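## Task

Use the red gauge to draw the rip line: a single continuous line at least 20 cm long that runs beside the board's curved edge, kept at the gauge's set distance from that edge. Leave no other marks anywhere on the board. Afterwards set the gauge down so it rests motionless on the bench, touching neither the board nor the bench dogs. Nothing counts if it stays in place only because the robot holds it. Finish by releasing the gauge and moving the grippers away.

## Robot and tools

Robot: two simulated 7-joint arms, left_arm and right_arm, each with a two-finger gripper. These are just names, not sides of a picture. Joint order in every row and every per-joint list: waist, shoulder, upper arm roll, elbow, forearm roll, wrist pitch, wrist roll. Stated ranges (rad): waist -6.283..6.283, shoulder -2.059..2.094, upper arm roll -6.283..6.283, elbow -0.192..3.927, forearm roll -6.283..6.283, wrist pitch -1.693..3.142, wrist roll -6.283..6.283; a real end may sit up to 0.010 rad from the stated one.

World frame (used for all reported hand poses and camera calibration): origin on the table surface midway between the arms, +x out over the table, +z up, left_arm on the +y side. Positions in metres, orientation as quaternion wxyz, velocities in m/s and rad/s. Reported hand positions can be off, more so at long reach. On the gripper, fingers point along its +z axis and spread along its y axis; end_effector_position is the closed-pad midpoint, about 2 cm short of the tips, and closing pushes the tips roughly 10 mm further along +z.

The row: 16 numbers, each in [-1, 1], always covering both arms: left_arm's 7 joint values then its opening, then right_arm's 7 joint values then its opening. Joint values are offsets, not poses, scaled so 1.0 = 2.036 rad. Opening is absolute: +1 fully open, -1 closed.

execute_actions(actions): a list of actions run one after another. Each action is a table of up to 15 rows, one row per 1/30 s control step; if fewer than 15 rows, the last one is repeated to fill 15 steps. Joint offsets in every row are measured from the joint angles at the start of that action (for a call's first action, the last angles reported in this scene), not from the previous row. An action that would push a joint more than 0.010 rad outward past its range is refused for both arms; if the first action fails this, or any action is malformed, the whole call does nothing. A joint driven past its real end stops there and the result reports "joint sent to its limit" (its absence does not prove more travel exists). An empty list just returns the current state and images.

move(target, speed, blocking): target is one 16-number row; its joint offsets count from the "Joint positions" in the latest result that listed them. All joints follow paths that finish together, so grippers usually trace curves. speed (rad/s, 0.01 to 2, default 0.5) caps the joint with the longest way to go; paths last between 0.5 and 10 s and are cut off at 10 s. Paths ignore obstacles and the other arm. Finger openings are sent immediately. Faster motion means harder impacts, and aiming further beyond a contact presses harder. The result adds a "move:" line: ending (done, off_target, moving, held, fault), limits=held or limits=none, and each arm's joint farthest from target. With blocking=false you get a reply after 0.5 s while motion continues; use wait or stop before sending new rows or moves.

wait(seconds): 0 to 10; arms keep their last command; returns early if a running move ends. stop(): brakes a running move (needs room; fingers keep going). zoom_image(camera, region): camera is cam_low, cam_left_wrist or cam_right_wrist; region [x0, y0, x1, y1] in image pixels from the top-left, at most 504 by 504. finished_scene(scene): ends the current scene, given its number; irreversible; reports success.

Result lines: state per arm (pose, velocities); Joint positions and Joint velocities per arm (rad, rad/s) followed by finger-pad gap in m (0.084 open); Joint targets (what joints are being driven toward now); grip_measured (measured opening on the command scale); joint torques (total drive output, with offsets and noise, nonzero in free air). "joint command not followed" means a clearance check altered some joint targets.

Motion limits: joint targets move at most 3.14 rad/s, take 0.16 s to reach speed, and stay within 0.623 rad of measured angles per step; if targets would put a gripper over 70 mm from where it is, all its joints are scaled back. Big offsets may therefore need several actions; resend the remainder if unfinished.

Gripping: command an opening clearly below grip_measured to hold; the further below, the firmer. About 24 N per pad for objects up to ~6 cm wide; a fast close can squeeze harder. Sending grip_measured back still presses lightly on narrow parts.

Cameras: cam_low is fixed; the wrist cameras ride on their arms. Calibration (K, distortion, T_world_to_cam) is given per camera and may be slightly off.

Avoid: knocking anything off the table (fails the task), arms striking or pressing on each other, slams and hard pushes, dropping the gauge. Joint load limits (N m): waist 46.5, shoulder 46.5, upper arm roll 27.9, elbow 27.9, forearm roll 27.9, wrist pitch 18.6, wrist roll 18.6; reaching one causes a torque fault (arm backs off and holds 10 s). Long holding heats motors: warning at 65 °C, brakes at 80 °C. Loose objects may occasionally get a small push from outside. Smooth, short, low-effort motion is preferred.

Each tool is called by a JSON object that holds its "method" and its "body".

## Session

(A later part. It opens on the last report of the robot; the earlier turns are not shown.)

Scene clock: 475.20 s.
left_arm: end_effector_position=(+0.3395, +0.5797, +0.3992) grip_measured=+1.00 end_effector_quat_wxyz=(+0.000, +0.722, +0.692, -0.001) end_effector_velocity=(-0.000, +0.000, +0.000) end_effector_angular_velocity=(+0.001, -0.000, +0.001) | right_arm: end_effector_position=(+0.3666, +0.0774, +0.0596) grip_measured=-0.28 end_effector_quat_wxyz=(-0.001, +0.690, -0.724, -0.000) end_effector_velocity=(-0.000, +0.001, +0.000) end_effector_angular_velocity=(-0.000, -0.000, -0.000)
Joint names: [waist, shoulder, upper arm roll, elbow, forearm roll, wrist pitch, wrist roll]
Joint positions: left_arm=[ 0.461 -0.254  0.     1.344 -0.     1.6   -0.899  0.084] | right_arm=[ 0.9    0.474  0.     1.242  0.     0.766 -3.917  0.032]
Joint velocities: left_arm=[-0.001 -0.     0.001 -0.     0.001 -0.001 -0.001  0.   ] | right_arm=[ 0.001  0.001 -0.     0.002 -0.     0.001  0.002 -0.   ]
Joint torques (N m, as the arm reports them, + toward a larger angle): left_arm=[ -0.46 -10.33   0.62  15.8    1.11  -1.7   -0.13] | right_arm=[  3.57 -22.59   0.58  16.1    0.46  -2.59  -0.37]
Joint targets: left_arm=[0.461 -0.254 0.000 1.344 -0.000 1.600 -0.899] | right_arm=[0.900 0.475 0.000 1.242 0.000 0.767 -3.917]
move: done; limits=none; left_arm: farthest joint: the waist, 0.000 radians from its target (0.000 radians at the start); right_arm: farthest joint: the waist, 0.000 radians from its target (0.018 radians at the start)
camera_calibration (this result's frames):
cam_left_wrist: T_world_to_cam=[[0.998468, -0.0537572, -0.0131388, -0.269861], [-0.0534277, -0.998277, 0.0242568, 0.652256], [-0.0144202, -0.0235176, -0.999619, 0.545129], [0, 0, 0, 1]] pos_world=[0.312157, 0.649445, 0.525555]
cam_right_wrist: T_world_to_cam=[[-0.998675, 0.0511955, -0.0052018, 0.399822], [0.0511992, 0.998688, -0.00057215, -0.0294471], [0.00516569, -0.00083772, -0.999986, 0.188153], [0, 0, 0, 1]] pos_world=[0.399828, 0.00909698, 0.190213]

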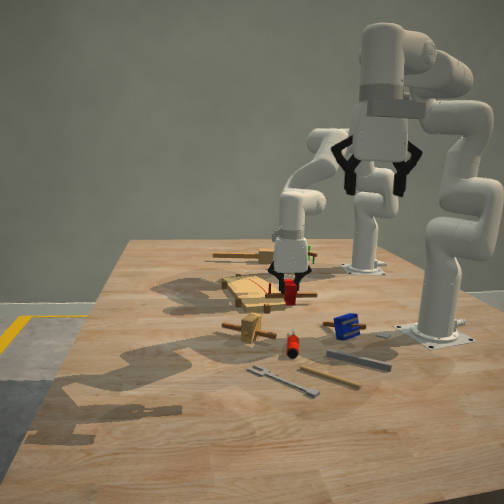

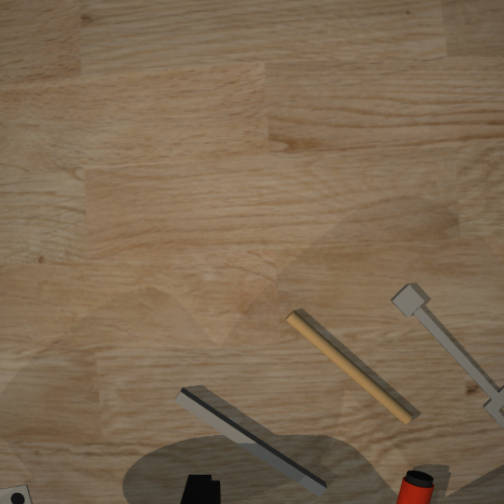

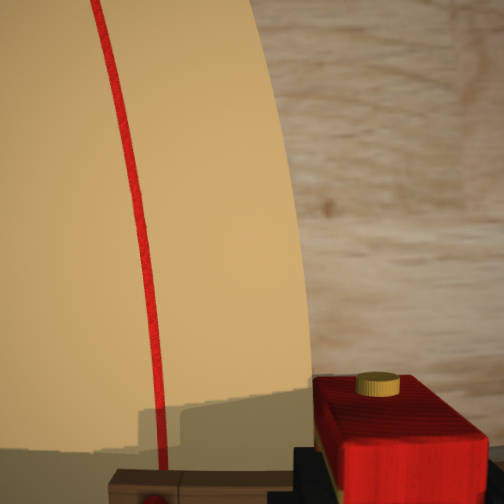

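{"method": "move", "body": {"target": [0,0,0,0,0,0,0,1,0.00854,0.01377,0,0.02248,0,0.00885,0.0209,-1], "speed": 0.04}}

{"method": "move", "body": {"target": [0,0,0,0,0,0,0,1,0.001,-0.0267,0,0.0062,0,0.0329,0.001,-1], "speed": 0.06}}

Scene clock: 481.50 s.
left_arm: end_effector_position=(+0.3395, +0.5797, +0.3992) grip_measured=+1.00 end_effector_quat_wxyz=(+0.000, +0.722, +0.692, -0.001) end_effector_velocity=(-0.000, -0.000, -0.000) end_effector_angular_velocity=(-0.000, -0.000, -0.000) | right_arm: end_effector_position=(+0.3672, +0.0911, +0.0597) grip_measured=-0.28 end_effector_quat_wxyz=(-0.001, +0.681, -0.732, -0.000) end_effector_velocity=(-0.000, -0.000, -0.001) end_effector_angular_velocity=(-0.002, +0.002, -0.001)
Joint names: [waist, shoulder, upper arm roll, elbow, forearm roll, wrist pitch, wrist roll]
Joint positions: left_arm=[ 0.461 -0.254  0.     1.344 -0.     1.6   -0.899  0.084] | right_arm=[ 0.917  0.502  0.     1.288  0.     0.784 -3.875  0.032]
Joint velocities: left_arm=[ 0.001 -0.    -0.001 -0.001 -0.    -0.     0.     0.   ] | right_arm=[ 0.     0.002 -0.     0.    -0.     0.002  0.001 -0.   ]
Joint torques (N m, as the arm reports them, + toward a larger angle): left_arm=[  0.1  -10.29   0.67  15.68   1.    -1.64  -0.1 ] | right_arm=[  3.51 -23.3    0.69  15.65   0.64  -1.84  -0.34]
Joint targets: left_arm=[0.461 -0.254 0.000 1.344 -0.000 1.600 -0.899] | right_arm=[0.917 0.503 0.000 1.288 0.000 0.784 -3.874]
move: done; limits=none; left_arm: farthest joint: the waist, 0.000 radians from its target (0.000 radians at the start); right_arm: farthest joint: the waist, 0.000 radians from its target (0.017 radians at the start)
camera_calibration (this result's frames):
cam_left_wrist: T_world_to_cam=[[0.998468, -0.0537572, -0.0131389, -0.269861], [-0.0534277, -0.998277, 0.0242569, 0.652256], [-0.0144203, -0.0235177, -0.999619, 0.545129], [0, 0, 0, 1]] pos_world=[0.312157, 0.649445, 0.525554]
cam_right_wrist: T_world_to_cam=[[-0.997073, 0.0762795, -0.00511089, 0.396851], [0.0762837, 0.997086, -0.000631806, -0.0522847], [0.0050478, -0.00101983, -0.999987, 0.18831], [0, 0, 0, 1]] pos_world=[0.398728, 0.0220528, 0.190303]

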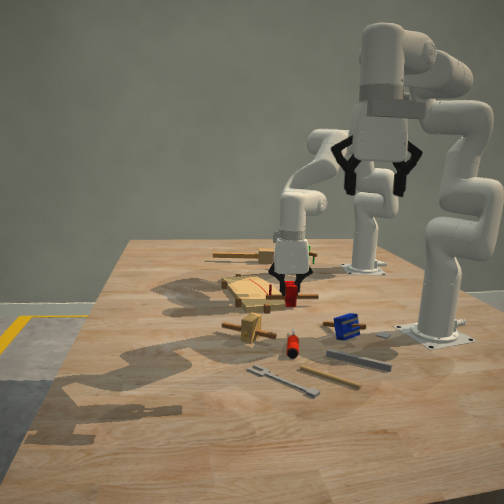

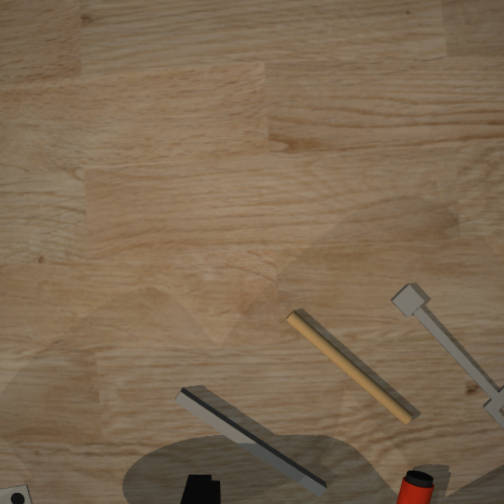

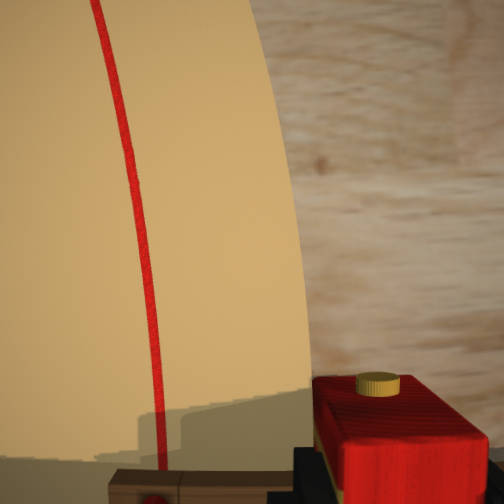

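Scene clock: 482.93 s.
left_arm: end_effector_position=(+0.3395, +0.5797, +0.3992) grip_measured=+1.00 end_effector_quat_wxyz=(+0.000, +0.722, +0.692, -0.001) end_effector_velocity=(-0.001, +0.001, +0.000) end_effector_angular_velocity=(-0.002, -0.001, +0.004) | right_arm: end_effector_position=(+0.3657, +0.0912, +0.0896) grip_measured=-0.28 end_effector_quat_wxyz=(-0.000, +0.681, -0.732, -0.000) end_effector_velocity=(-0.001, -0.001, -0.001) end_effector_angular_velocity=(-0.003, +0.003, +0.000)
Joint names: [waist, shoulder, upper arm roll, elbow, forearm roll, wrist pitch, wrist roll]
Joint positions: left_arm=[ 0.461 -0.254  0.     1.344 -0.     1.6   -0.899  0.084] | right_arm=[ 0.919  0.448  0.     1.3    0.     0.851 -3.872  0.032]
Joint velocities: left_arm=[ 0.001 -0.001  0.002 -0.    -0.001  0.001 -0.001  0.   ] | right_arm=[-0.     0.     0.    -0.002 -0.     0.002 -0.    -0.   ]
Joint torques (N m, as the arm reports them, + toward a larger angle): left_arm=[ -0.13 -10.42   0.52  15.4    1.09  -1.67  -0.14] | right_arm=[  2.57 -25.1   -0.53  17.54   0.27  -2.09  -0.21]
Joint targets: left_arm=[0.461 -0.254 0.000 1.344 -0.000 1.600 -0.899] | right_arm=[0.919 0.448 0.000 1.300 0.000 0.851 -3.872]
move: done; limits=none; left_arm: farthest joint: the waist, 0.000 radians from its target (0.000 radians at the start); right_arm: farthest joint: the shoulder, 0.001 radians from its target (0.055 radians at the start)
camera_calibration (this result's frames):
cam_left_wrist: T_world_to_cam=[[0.998468, -0.0537571, -0.013139, -0.269861], [-0.0534277, -0.998277, 0.0242568, 0.652256], [-0.0144203, -0.0235176, -0.999619, 0.545129], [0, 0, 0, 1]] pos_world=[0.312157, 0.649445, 0.525555]
cam_right_wrist: T_world_to_cam=[[-0.997075, 0.0762706, -0.00487649, 0.395419], [0.0762758, 0.997086, -0.000894038, -0.0521893], [0.00479409, -0.00126338, -0.999988, 0.218345], [0, 0, 0, 1]] pos_world=[0.397197, 0.0221542, 0.220224]

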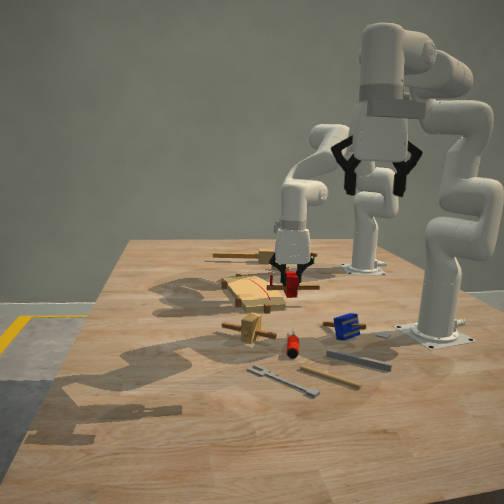

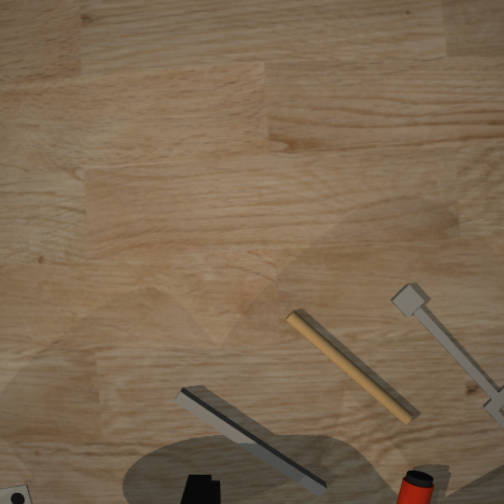

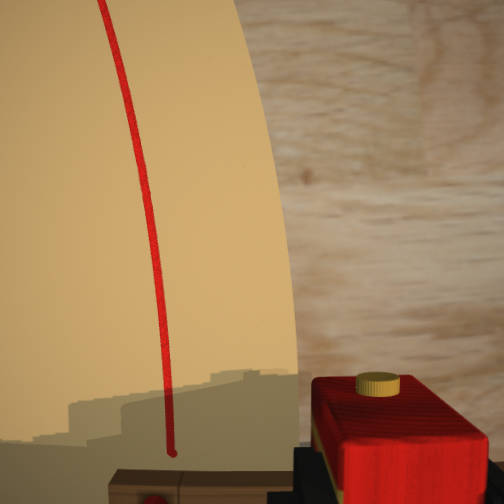

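{"method": "move", "body": {"target": [0,0,0,0,0,0,0,1,0.04,-0.2402,0,-0.3482,0,-0.1076,0,-1], "speed": 0.4}}

{"method": "move", "body": {"target": [0,0,0,0,0,0,0,1,0,0.038,0,-0.0083,0,-0.0463,0,-1], "speed": 0.07}}

{"method": "move", "body": {"target": [0,0,0,0,0,0,0,1,0,0,0,0,0,0,0,0.2]}}

{"method": "move", "body": {"target": [0,0,0,0,0,0,0,1,0,-0.08,0,0.025,0,0.105,0,0.2], "speed": 0.2}}

Scene clock: 490.87 s.
left_arm: end_effector_position=(+0.3395, +0.5797, +0.3992) grip_measured=+1.00 end_effector_quat_wxyz=(+0.000, +0.722, +0.692, -0.001) end_effector_velocity=(-0.000, +0.000, +0.000) end_effector_angular_velocity=(-0.001, -0.001, +0.002) | right_arm: end_effector_position=(+0.2154, -0.0107, +0.0799) grip_measured=-0.28 end_effector_quat_wxyz=(-0.000, +0.710, -0.704, -0.000) end_effector_velocity=(-0.001, -0.000, -0.000) end_effector_angular_velocity=(-0.000, +0.000, +0.002)
Joint names: [waist, shoulder, upper arm roll, elbow, forearm roll, wrist pitch, wrist roll]
Joint positions: left_arm=[ 0.461 -0.254  0.     1.344 -0.     1.6   -0.899  0.084] | right_arm=[ 1.001 -0.04   0.     0.592  0.     0.632 -3.872  0.032]
Joint velocities: left_arm=[ 0.001 -0.001  0.001  0.    -0.001  0.001 -0.    -0.   ] | right_arm=[ 0.001 -0.002  0.    -0.003  0.    -0.    -0.     0.   ]
Joint torques (N m, as the arm reports them, + toward a larger angle): left_arm=[ -0.35 -10.6    0.63  15.65   0.96  -1.65  -0.18] | right_arm=[  2.29 -14.97  -0.37  15.68   0.09  -1.99  -0.23]
Joint targets: left_arm=[0.461 -0.254 0.000 1.344 -0.000 1.600 -0.899] | right_arm=[1.001 -0.041 0.000 0.591 0.000 0.632 -3.872]
move: done; limits=none; left_arm: farthest joint: the waist, 0.000 radians from its target (0.000 radians at the start); right_arm: farthest joint: the shoulder, 0.001 radians from its target (0.489 radians at the start)
camera_calibration (this result's frames):
cam_left_wrist: T_world_to_cam=[[0.998468, -0.0537572, -0.0131389, -0.269861], [-0.0534277, -0.998277, 0.0242568, 0.652256], [-0.0144203, -0.0235177, -0.999619, 0.545129], [0, 0, 0, 1]] pos_world=[0.312157, 0.649445, 0.525555]
cam_right_wrist: T_world_to_cam=[[-0.999977, -0.00496437, -0.00455723, 0.25302], [-0.004958, 0.999987, -0.00140931, 0.0784651], [0.00456417, -0.00138668, -0.999989, 0.209274], [0, 0, 0, 1]] pos_world=[0.252448, -0.0769177, 0.210535]

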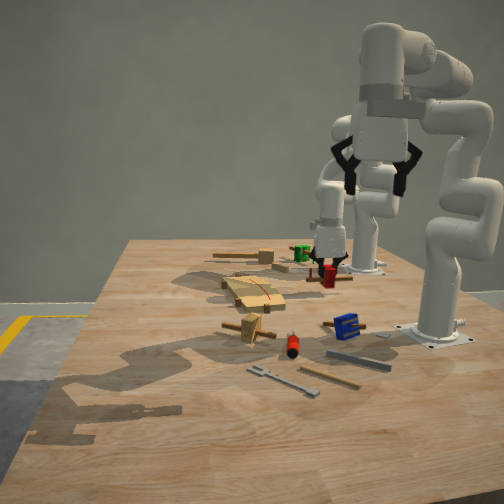

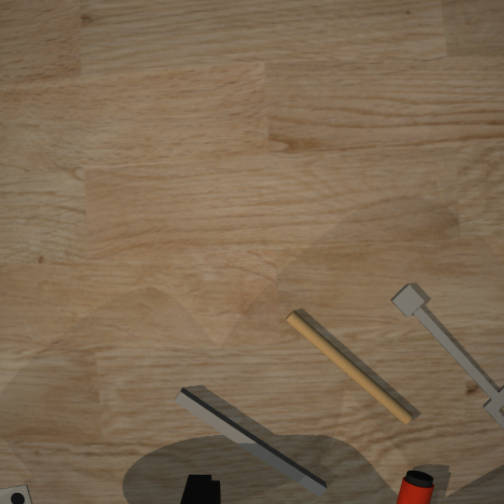

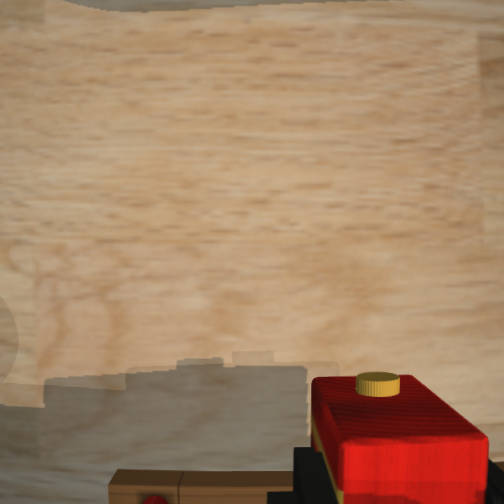

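Scene clock: 492.57 s.
left_arm: end_effector_position=(+0.3395, +0.5797, +0.3992) grip_measured=+1.00 end_effector_quat_wxyz=(+0.000, +0.722, +0.692, -0.001) end_effector_velocity=(+0.000, -0.000, +0.000) end_effector_angular_velocity=(-0.001, -0.001, -0.001) | right_arm: end_effector_position=(+0.2153, -0.0108, +0.0521) grip_measured=-0.28 end_effector_quat_wxyz=(-0.000, +0.710, -0.704, -0.000) end_effector_velocity=(+0.001, +0.001, +0.000) end_effector_angular_velocity=(+0.002, -0.002, +0.000)
Joint names: [waist, shoulder, upper arm roll, elbow, forearm roll, wrist pitch, wrist roll]
Joint positions: left_arm=[ 0.461 -0.254  0.     1.344 -0.     1.6   -0.899  0.084] | right_arm=[ 1.001  0.037  0.     0.575  0.     0.538 -3.872  0.032]
Joint velocities: left_arm=[ 0.    -0.    -0.001 -0.    -0.001 -0.    -0.    -0.   ] | right_arm=[-0.    -0.     0.     0.001 -0.    -0.002 -0.    -0.   ]
Joint torques (N m, as the arm reports them, + toward a larger angle): left_arm=[  0.02 -10.05   0.6   15.63   1.14  -1.64  -0.13] | right_arm=[  2.44 -15.52  -0.34  14.74   0.11  -1.95  -0.22]
Joint targets: left_arm=[0.461 -0.254 0.000 1.344 -0.000 1.600 -0.899] | right_arm=[1.001 0.037 0.000 0.575 0.000 0.538 -3.872]
move: done; limits=none; left_arm: farthest joint: the waist, 0.000 radians from its target (0.000 radians at the start); right_arm: farthest joint: the waist, 0.000 radians from its target (0.000 radians at the start)
camera_calibration (this result's frames):
cam_left_wrist: T_world_to_cam=[[0.998468, -0.0537572, -0.013139, -0.269861], [-0.0534277, -0.998277, 0.0242568, 0.652256], [-0.0144204, -0.0235176, -0.999619, 0.545129], [0, 0, 0, 1]] pos_world=[0.312157, 0.649445, 0.525554]
cam_right_wrist: T_world_to_cam=[[-0.999977, -0.00494736, -0.00470228, 0.252819], [-0.00494151, 0.999987, -0.00125515, 0.0785133], [0.00470842, -0.00123188, -0.999988, 0.181408], [0, 0, 0, 1]] pos_world=[0.252347, -0.0770381, 0.182693]

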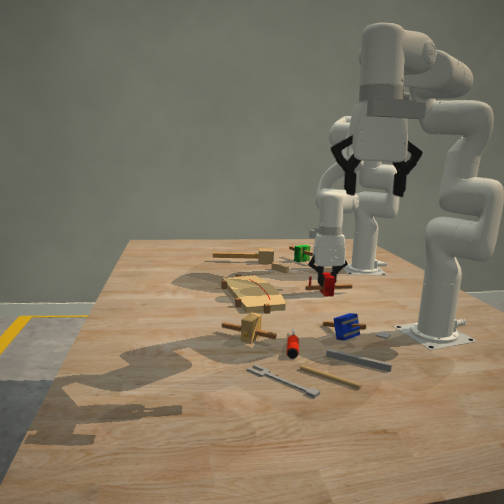

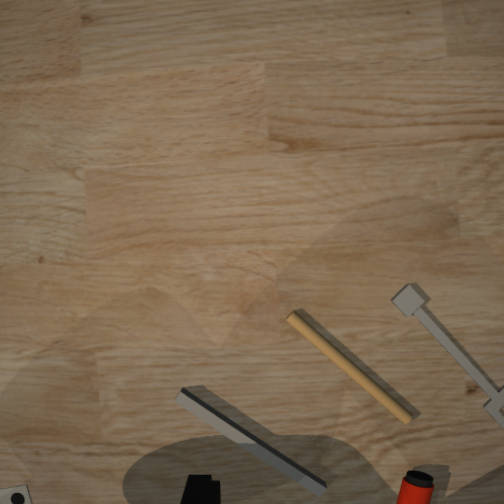

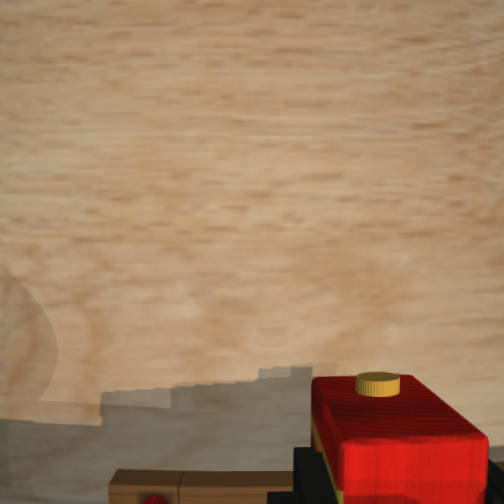

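Scene clock: 493.10 s.
left_arm: end_effector_position=(+0.3395, +0.5797, +0.3992) grip_measured=+1.00 end_effector_quat_wxyz=(+0.000, +0.722, +0.692, -0.001) end_effector_velocity=(-0.001, +0.001, +0.000) end_effector_angular_velocity=(+0.002, +0.000, +0.003) | right_arm: end_effector_position=(+0.2153, -0.0108, +0.0521) grip_measured=+0.19 end_effector_quat_wxyz=(-0.000, +0.710, -0.704, -0.000) end_effector_velocity=(+0.000, +0.001, +0.000) end_effector_angular_velocity=(+0.001, -0.000, +0.001)
Joint names: [waist, shoulder, upper arm roll, elbow, forearm roll, wrist pitch, wrist roll]
Joint positions: left_arm=[ 0.461 -0.254  0.     1.344 -0.     1.6   -0.899  0.084] | right_arm=[ 1.001  0.037  0.     0.575  0.     0.538 -3.873  0.052]
Joint velocities: left_arm=[ 0.    -0.001  0.001 -0.     0.002  0.    -0.001  0.   ] | right_arm=[ 0.001  0.001  0.     0.001  0.001 -0.     0.     0.   ]
Joint torques (N m, as the arm reports them, + toward a larger angle): left_arm=[ -0.38 -10.29   0.78  15.57   0.87  -1.76  -0.03] | right_arm=[  2.63 -15.2   -0.44  14.36   0.29  -1.94  -0.22]
Joint targets: left_arm=[0.461 -0.254 0.000 1.344 -0.000 1.600 -0.899] | right_arm=[1.001 0.037 0.000 0.575 0.000 0.538 -3.872]
move: done; limits=none; left_arm: farthest joint: the waist, 0.000 radians from its target (0.000 radians at the start); right_arm: farthest joint: the wrist roll, 0.001 radians from its target (0.000 radians at the start)
camera_calibration (this result's frames):
cam_left_wrist: T_world_to_cam=[[0.998468, -0.0537571, -0.0131389, -0.269861], [-0.0534277, -0.998277, 0.0242567, 0.652256], [-0.0144202, -0.0235175, -0.999619, 0.545129], [0, 0, 0, 1]] pos_world=[0.312157, 0.649445, 0.525555]
cam_right_wrist: T_world_to_cam=[[-0.999976, -0.00494764, -0.00474827, 0.252837], [-0.00494198, 0.999987, -0.00120344, 0.0784936], [0.00475417, -0.00117995, -0.999988, 0.18142], [0, 0, 0, 1]] pos_world=[0.252356, -0.0770275, 0.182713]

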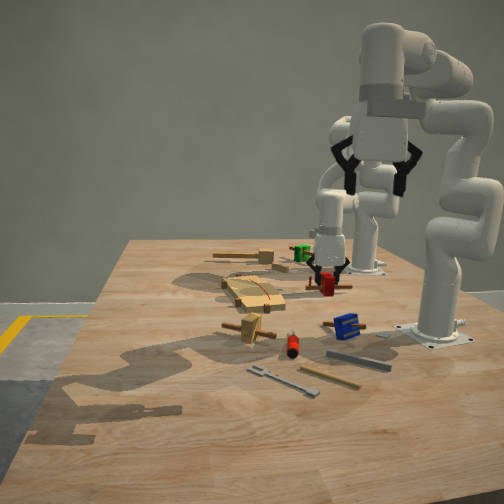

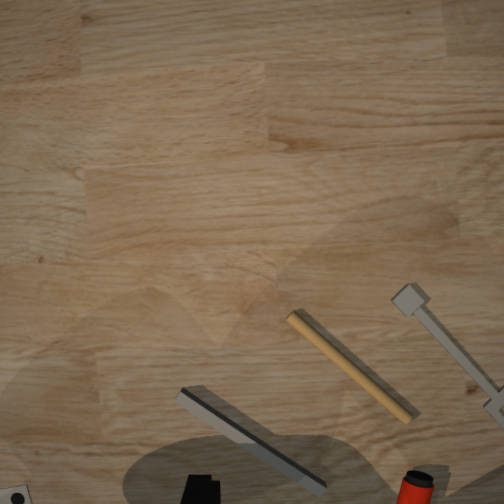

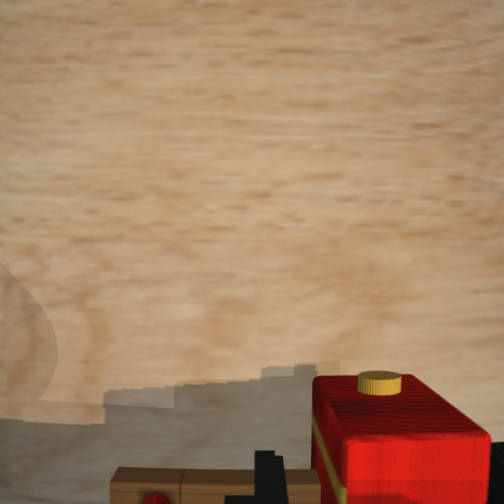

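Scene clock: 494.63 s.
left_arm: end_effector_position=(+0.3395, +0.5797, +0.3992) grip_measured=+1.00 end_effector_quat_wxyz=(+0.000, +0.722, +0.692, -0.001) end_effector_velocity=(+0.000, -0.000, +0.000) end_effector_angular_velocity=(-0.000, -0.001, +0.001) | right_arm: end_effector_position=(+0.2155, -0.0105, +0.1155) grip_measured=+0.19 end_effector_quat_wxyz=(+0.000, +0.710, -0.704, -0.000) end_effector_velocity=(+0.001, -0.000, +0.000) end_effector_angular_velocity=(-0.000, +0.000, -0.003)
Joint names: [waist, shoulder, upper arm roll, elbow, forearm roll, wrist pitch, wrist roll]
Joint positions: left_arm=[ 0.461 -0.254  0.     1.344 -0.     1.6   -0.899  0.084] | right_arm=[ 1.001 -0.126  0.     0.626  0.     0.752 -3.873  0.052]
Joint velocities: left_arm=[-0.001 -0.     0.001  0.    -0.     0.    -0.001 -0.   ] | right_arm=[-0.002  0.001 -0.     0.001  0.     0.001  0.    -0.   ]
Joint torques (N m, as the arm reports them, + toward a larger angle): left_arm=[ -0.14 -10.36   0.68  15.51   1.07  -1.68  -0.06] | right_arm=[  2.42 -13.54  -0.25  16.37   0.18  -1.88  -0.17]
Joint targets: left_arm=[0.461 -0.254 0.000 1.344 -0.000 1.600 -0.899] | right_arm=[1.001 -0.126 0.000 0.626 0.000 0.752 -3.873]
move: done; limits=none; left_arm: farthest joint: the waist, 0.000 radians from its target (0.000 radians at the start); right_arm: farthest joint: the waist, 0.000 radians from its target (0.000 radians at the start)
camera_calibration (this result's frames):
cam_left_wrist: T_world_to_cam=[[0.998468, -0.0537571, -0.0131388, -0.269861], [-0.0534277, -0.998277, 0.0242565, 0.652256], [-0.0144201, -0.0235174, -0.999619, 0.545129], [0, 0, 0, 1]] pos_world=[0.312157, 0.649445, 0.525555]
cam_right_wrist: T_world_to_cam=[[-0.999978, -0.0049851, -0.00446287, 0.253317], [-0.00497843, 0.999986, -0.00150559, 0.0783587], [0.00447031, -0.00148334, -0.999989, 0.244857], [0, 0, 0, 1]] pos_world=[0.252607, -0.0767317, 0.246102]

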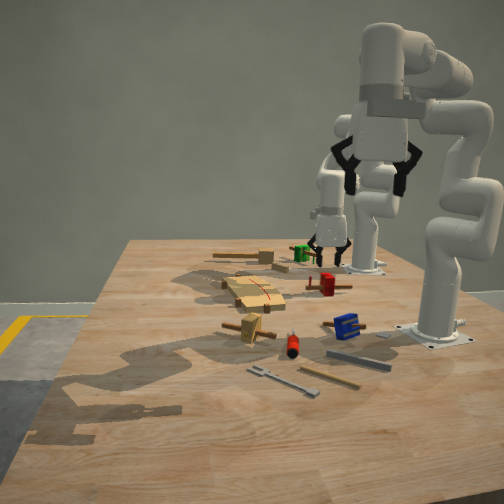

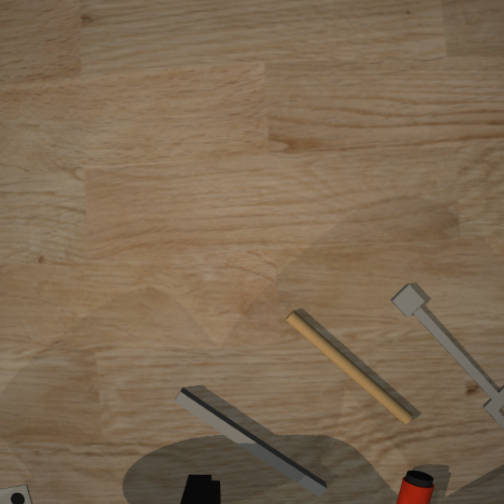

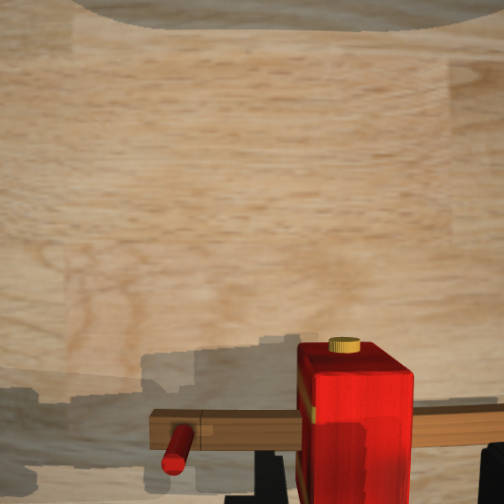

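{"method": "move", "body": {"target": [0,0,0,0,0,0,0,1,-0.4,-0.25,0,0.05,0,0.3,0,1], "speed": 0.6}}

Scene clock: 498.77 s.
left_arm: end_effector_position=(+0.3395, +0.5797, +0.3992) grip_measured=+1.00 end_effector_quat_wxyz=(+0.000, +0.722, +0.692, -0.001) end_effector_velocity=(+0.000, -0.000, +0.000) end_effector_angular_velocity=(+0.001, -0.001, -0.001) | right_arm: end_effector_position=(+0.2586, -0.2866, +0.2873) grip_measured=+1.00 end_effector_quat_wxyz=(-0.000, -0.374, +0.928, +0.000) end_effector_velocity=(+0.000, -0.002, +0.001) end_effector_angular_velocity=(+0.001, -0.003, -0.005)
Joint names: [waist, shoulder, upper arm roll, elbow, forearm roll, wrist pitch, wrist roll]
Joint positions: left_arm=[ 0.461 -0.254  0.     1.344 -0.     1.6   -0.899  0.084] | right_arm=[ 0.187 -0.634  0.     0.727  0.     1.362 -3.873  0.084]
Joint velocities: left_arm=[-0.001 -0.001 -0.001 -0.     0.    -0.    -0.     0.   ] | right_arm=[-0.003 -0.002 -0.002  0.002 -0.     0.001  0.     0.   ]
Joint torques (N m, as the arm reports them, + toward a larger angle): left_arm=[-0.18 -9.73  0.6  15.72  0.83 -1.76 -0.15] | right_arm=[ 2.7  -5.97  0.14 18.47  0.13 -1.84 -0.12]
Joint targets: left_arm=[0.461 -0.254 0.000 1.344 -0.000 1.600 -0.899] | right_arm=[0.186 -0.635 0.000 0.728 0.000 1.362 -3.873]
move: done; limits=none; left_arm: farthest joint: the waist, 0.000 radians from its target (0.000 radians at the start); right_arm: farthest joint: the shoulder, 0.001 radians from its target (0.509 radians at the start)
camera_calibration (this result's frames):
cam_left_wrist: T_world_to_cam=[[0.998468, -0.0537569, -0.0131388, -0.269861], [-0.0534275, -0.998277, 0.0242566, 0.652256], [-0.0144201, -0.0235174, -0.999619, 0.545129], [0, 0, 0, 1]] pos_world=[0.312157, 0.649445, 0.525555]
cam_right_wrist: T_world_to_cam=[[-0.690684, 0.723145, -0.00414463, 0.424446], [0.723155, 0.690682, -0.00208798, 0.0780842], [0.00135271, -0.00443935, -0.999989, 0.416012], [0, 0, 0, 1]] pos_world=[0.236128, -0.35902, 0.41793]

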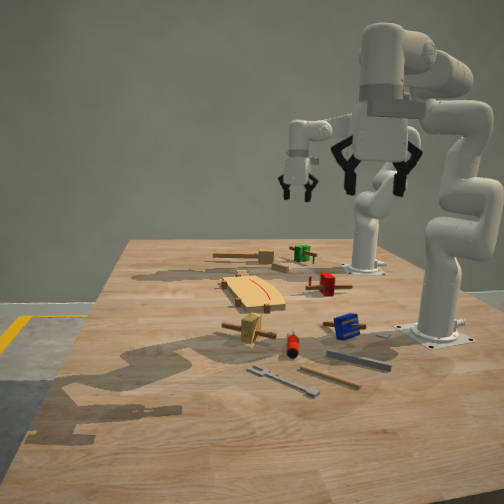

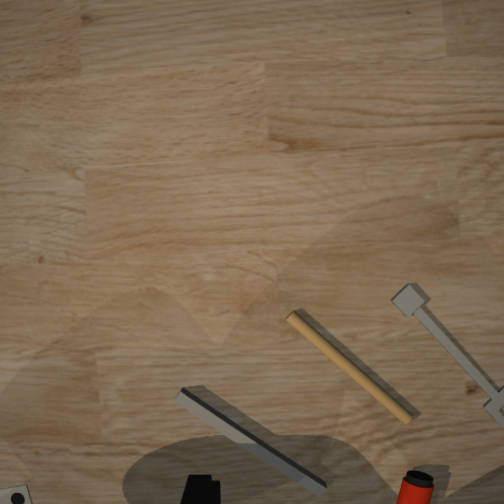

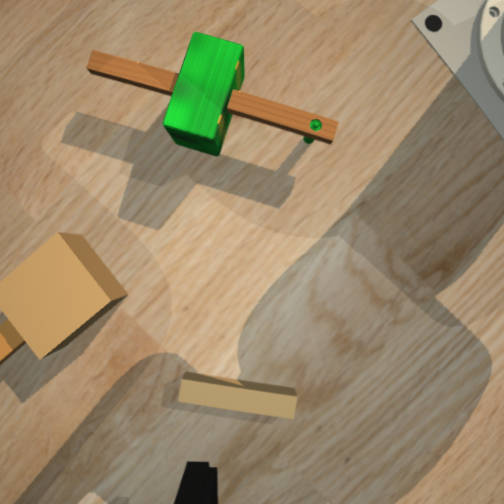

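{"method": "finished_scene", "body": {"scene": 2}}

The scene is finished: the task was done.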